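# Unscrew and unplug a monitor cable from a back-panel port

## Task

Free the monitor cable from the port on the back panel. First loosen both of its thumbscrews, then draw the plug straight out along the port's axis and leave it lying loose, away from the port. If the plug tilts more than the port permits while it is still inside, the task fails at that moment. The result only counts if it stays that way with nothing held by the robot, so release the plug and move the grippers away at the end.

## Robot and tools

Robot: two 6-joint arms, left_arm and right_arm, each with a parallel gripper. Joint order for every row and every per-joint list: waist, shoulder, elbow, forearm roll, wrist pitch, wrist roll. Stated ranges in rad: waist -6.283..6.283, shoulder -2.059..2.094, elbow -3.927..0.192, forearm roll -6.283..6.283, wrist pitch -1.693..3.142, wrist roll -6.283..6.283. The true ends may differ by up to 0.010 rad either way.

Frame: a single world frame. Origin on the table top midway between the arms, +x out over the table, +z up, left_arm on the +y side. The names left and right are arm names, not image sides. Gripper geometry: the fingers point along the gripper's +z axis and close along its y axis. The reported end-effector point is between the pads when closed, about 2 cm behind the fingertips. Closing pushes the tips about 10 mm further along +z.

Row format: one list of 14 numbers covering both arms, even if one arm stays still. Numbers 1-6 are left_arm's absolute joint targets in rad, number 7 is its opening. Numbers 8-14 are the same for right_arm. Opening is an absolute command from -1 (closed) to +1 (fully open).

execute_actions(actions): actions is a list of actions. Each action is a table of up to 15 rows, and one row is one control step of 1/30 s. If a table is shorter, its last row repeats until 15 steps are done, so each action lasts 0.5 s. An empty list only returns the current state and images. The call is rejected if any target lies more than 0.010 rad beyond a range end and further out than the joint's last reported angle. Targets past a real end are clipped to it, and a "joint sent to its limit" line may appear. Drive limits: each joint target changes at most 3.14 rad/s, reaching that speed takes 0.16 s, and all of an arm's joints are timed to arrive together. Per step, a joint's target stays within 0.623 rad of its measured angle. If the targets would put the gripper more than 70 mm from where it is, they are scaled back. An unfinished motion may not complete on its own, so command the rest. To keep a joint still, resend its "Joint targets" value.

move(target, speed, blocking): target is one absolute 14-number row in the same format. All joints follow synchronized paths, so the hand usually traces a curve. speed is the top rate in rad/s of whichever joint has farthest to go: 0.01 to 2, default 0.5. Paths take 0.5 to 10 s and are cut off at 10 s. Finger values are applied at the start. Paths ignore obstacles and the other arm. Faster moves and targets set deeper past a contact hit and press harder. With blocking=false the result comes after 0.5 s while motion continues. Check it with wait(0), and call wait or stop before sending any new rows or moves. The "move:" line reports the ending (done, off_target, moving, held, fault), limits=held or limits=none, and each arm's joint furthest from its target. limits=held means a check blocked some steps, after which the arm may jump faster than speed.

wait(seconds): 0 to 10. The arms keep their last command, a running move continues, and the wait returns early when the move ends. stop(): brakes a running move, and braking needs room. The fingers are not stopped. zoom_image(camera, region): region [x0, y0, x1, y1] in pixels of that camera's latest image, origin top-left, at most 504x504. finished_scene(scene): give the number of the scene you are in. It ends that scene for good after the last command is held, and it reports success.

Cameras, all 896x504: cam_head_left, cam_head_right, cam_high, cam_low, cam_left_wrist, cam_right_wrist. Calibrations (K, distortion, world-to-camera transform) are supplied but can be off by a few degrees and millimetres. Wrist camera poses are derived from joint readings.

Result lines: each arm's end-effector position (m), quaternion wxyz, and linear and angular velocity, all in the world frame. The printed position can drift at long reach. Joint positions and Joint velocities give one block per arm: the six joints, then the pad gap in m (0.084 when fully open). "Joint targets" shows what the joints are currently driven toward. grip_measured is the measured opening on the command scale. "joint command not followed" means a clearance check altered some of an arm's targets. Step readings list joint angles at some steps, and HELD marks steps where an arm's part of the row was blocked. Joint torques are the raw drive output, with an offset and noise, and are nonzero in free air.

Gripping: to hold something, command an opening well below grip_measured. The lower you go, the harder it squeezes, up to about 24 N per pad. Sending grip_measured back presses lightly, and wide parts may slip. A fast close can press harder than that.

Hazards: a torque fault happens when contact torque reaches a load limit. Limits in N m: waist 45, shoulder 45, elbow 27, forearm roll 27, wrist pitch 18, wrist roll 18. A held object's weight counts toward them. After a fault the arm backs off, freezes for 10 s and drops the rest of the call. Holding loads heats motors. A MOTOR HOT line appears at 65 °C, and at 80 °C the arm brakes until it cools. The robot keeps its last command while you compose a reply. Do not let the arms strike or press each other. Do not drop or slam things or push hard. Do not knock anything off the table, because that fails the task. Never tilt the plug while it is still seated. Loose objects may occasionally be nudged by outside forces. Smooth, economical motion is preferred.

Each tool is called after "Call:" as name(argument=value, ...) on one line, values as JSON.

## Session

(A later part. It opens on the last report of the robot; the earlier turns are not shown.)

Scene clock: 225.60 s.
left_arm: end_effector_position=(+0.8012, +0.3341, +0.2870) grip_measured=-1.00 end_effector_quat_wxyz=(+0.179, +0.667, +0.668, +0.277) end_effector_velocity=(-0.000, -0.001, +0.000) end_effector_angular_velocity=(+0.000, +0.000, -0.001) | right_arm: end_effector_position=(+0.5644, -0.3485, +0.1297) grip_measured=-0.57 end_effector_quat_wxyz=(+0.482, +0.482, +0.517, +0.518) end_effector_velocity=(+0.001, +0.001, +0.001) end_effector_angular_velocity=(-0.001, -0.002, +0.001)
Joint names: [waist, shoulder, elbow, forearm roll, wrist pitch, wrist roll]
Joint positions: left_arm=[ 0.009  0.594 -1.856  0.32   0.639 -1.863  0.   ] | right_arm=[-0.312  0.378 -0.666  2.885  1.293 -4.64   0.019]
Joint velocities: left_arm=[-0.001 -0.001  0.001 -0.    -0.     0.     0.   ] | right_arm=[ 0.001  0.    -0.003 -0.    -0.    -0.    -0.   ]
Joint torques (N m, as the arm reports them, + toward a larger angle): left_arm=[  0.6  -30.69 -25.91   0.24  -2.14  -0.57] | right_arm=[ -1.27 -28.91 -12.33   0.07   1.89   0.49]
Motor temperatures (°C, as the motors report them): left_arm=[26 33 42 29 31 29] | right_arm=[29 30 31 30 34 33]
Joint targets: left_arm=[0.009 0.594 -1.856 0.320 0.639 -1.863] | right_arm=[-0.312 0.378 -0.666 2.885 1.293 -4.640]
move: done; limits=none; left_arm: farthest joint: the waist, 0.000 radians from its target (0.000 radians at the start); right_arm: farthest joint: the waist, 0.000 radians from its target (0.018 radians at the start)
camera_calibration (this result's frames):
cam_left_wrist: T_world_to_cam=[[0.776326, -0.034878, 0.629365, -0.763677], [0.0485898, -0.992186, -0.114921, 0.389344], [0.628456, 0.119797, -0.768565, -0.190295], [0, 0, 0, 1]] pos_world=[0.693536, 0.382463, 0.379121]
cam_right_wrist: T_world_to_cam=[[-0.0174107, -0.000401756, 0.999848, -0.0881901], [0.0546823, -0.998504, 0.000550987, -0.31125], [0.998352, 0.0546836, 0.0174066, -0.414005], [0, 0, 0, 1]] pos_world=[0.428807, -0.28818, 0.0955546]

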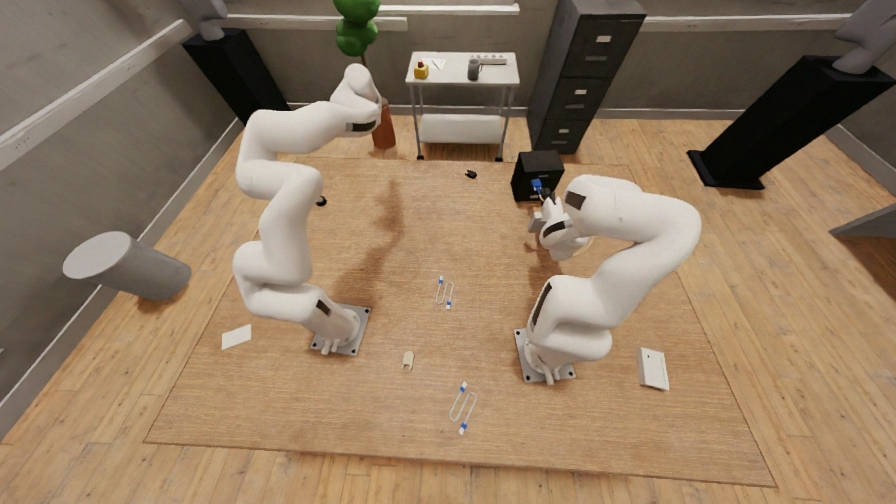

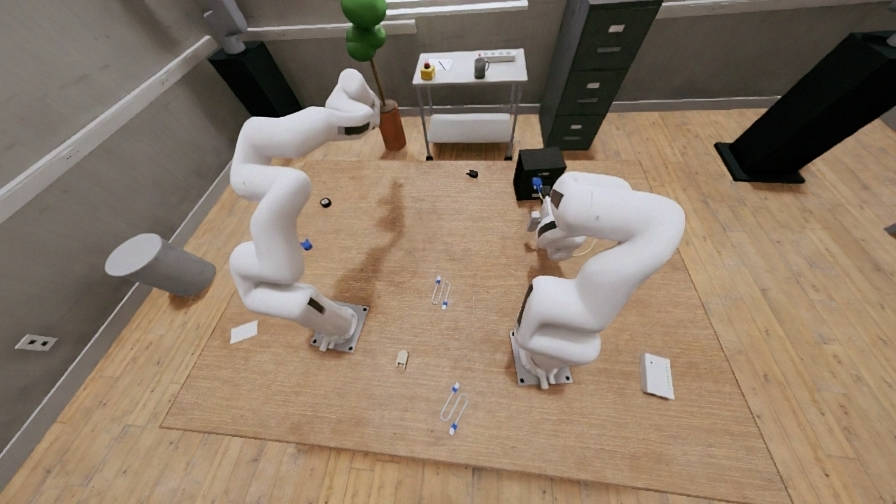

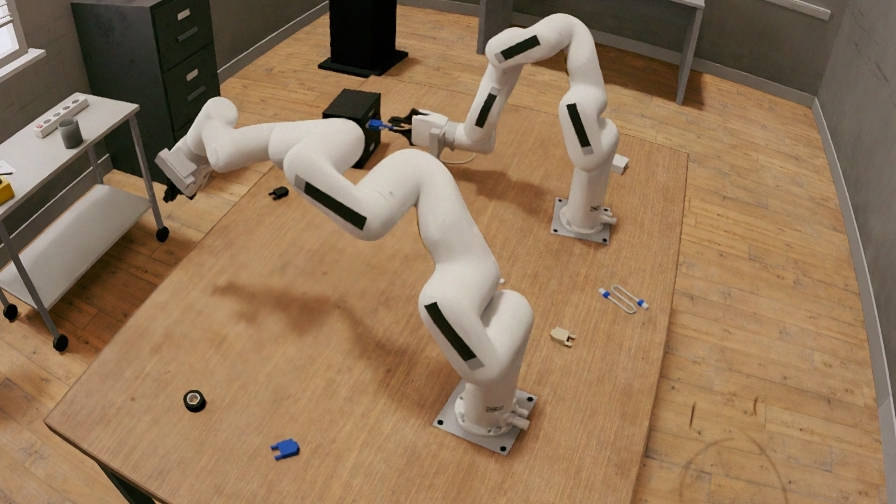

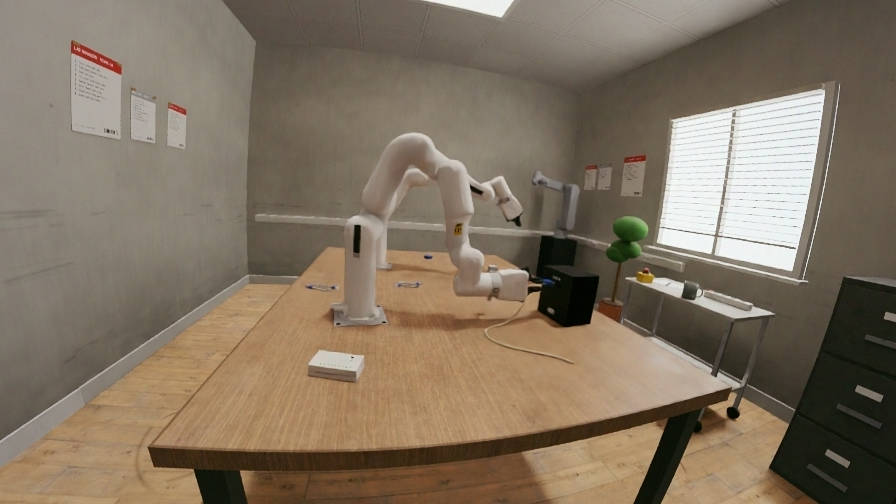

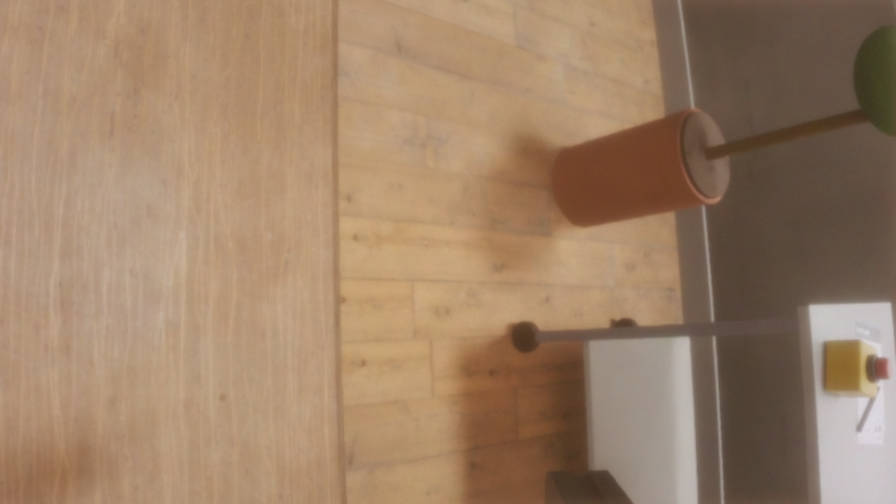

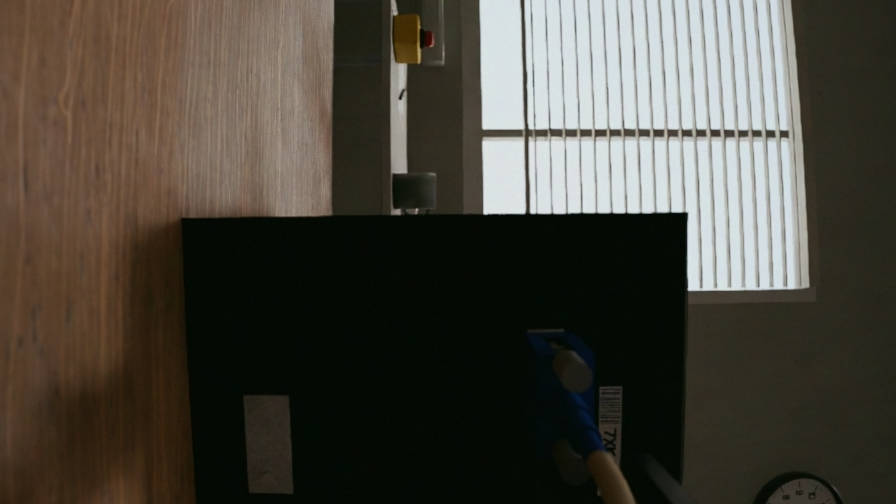

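Call:
zoom_image(camera="cam_low", region=[460,240,600,340])

Call:
zoom_image(camera="cam_high", region=[340,80,500,180])

Region (460, 240, 600, 340) of cam_low's 896x504 image, scaled by 3.600, with more detail than that image has; it fills the top 360 rows of this view, and the rest is white.

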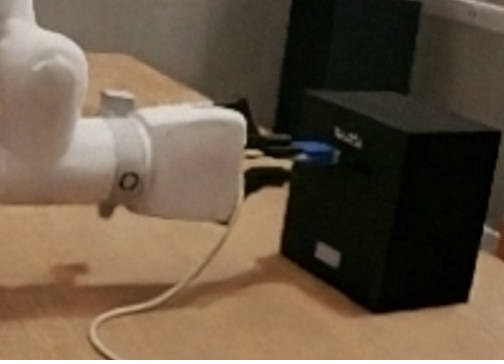

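Region (340, 80, 500, 180) of cam_high's 896x504 image, scaled by 3.150, with more detail than that image has; it fills the top 315 rows of this view, and the rest is white.

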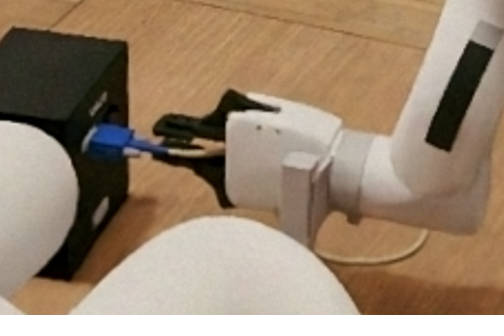

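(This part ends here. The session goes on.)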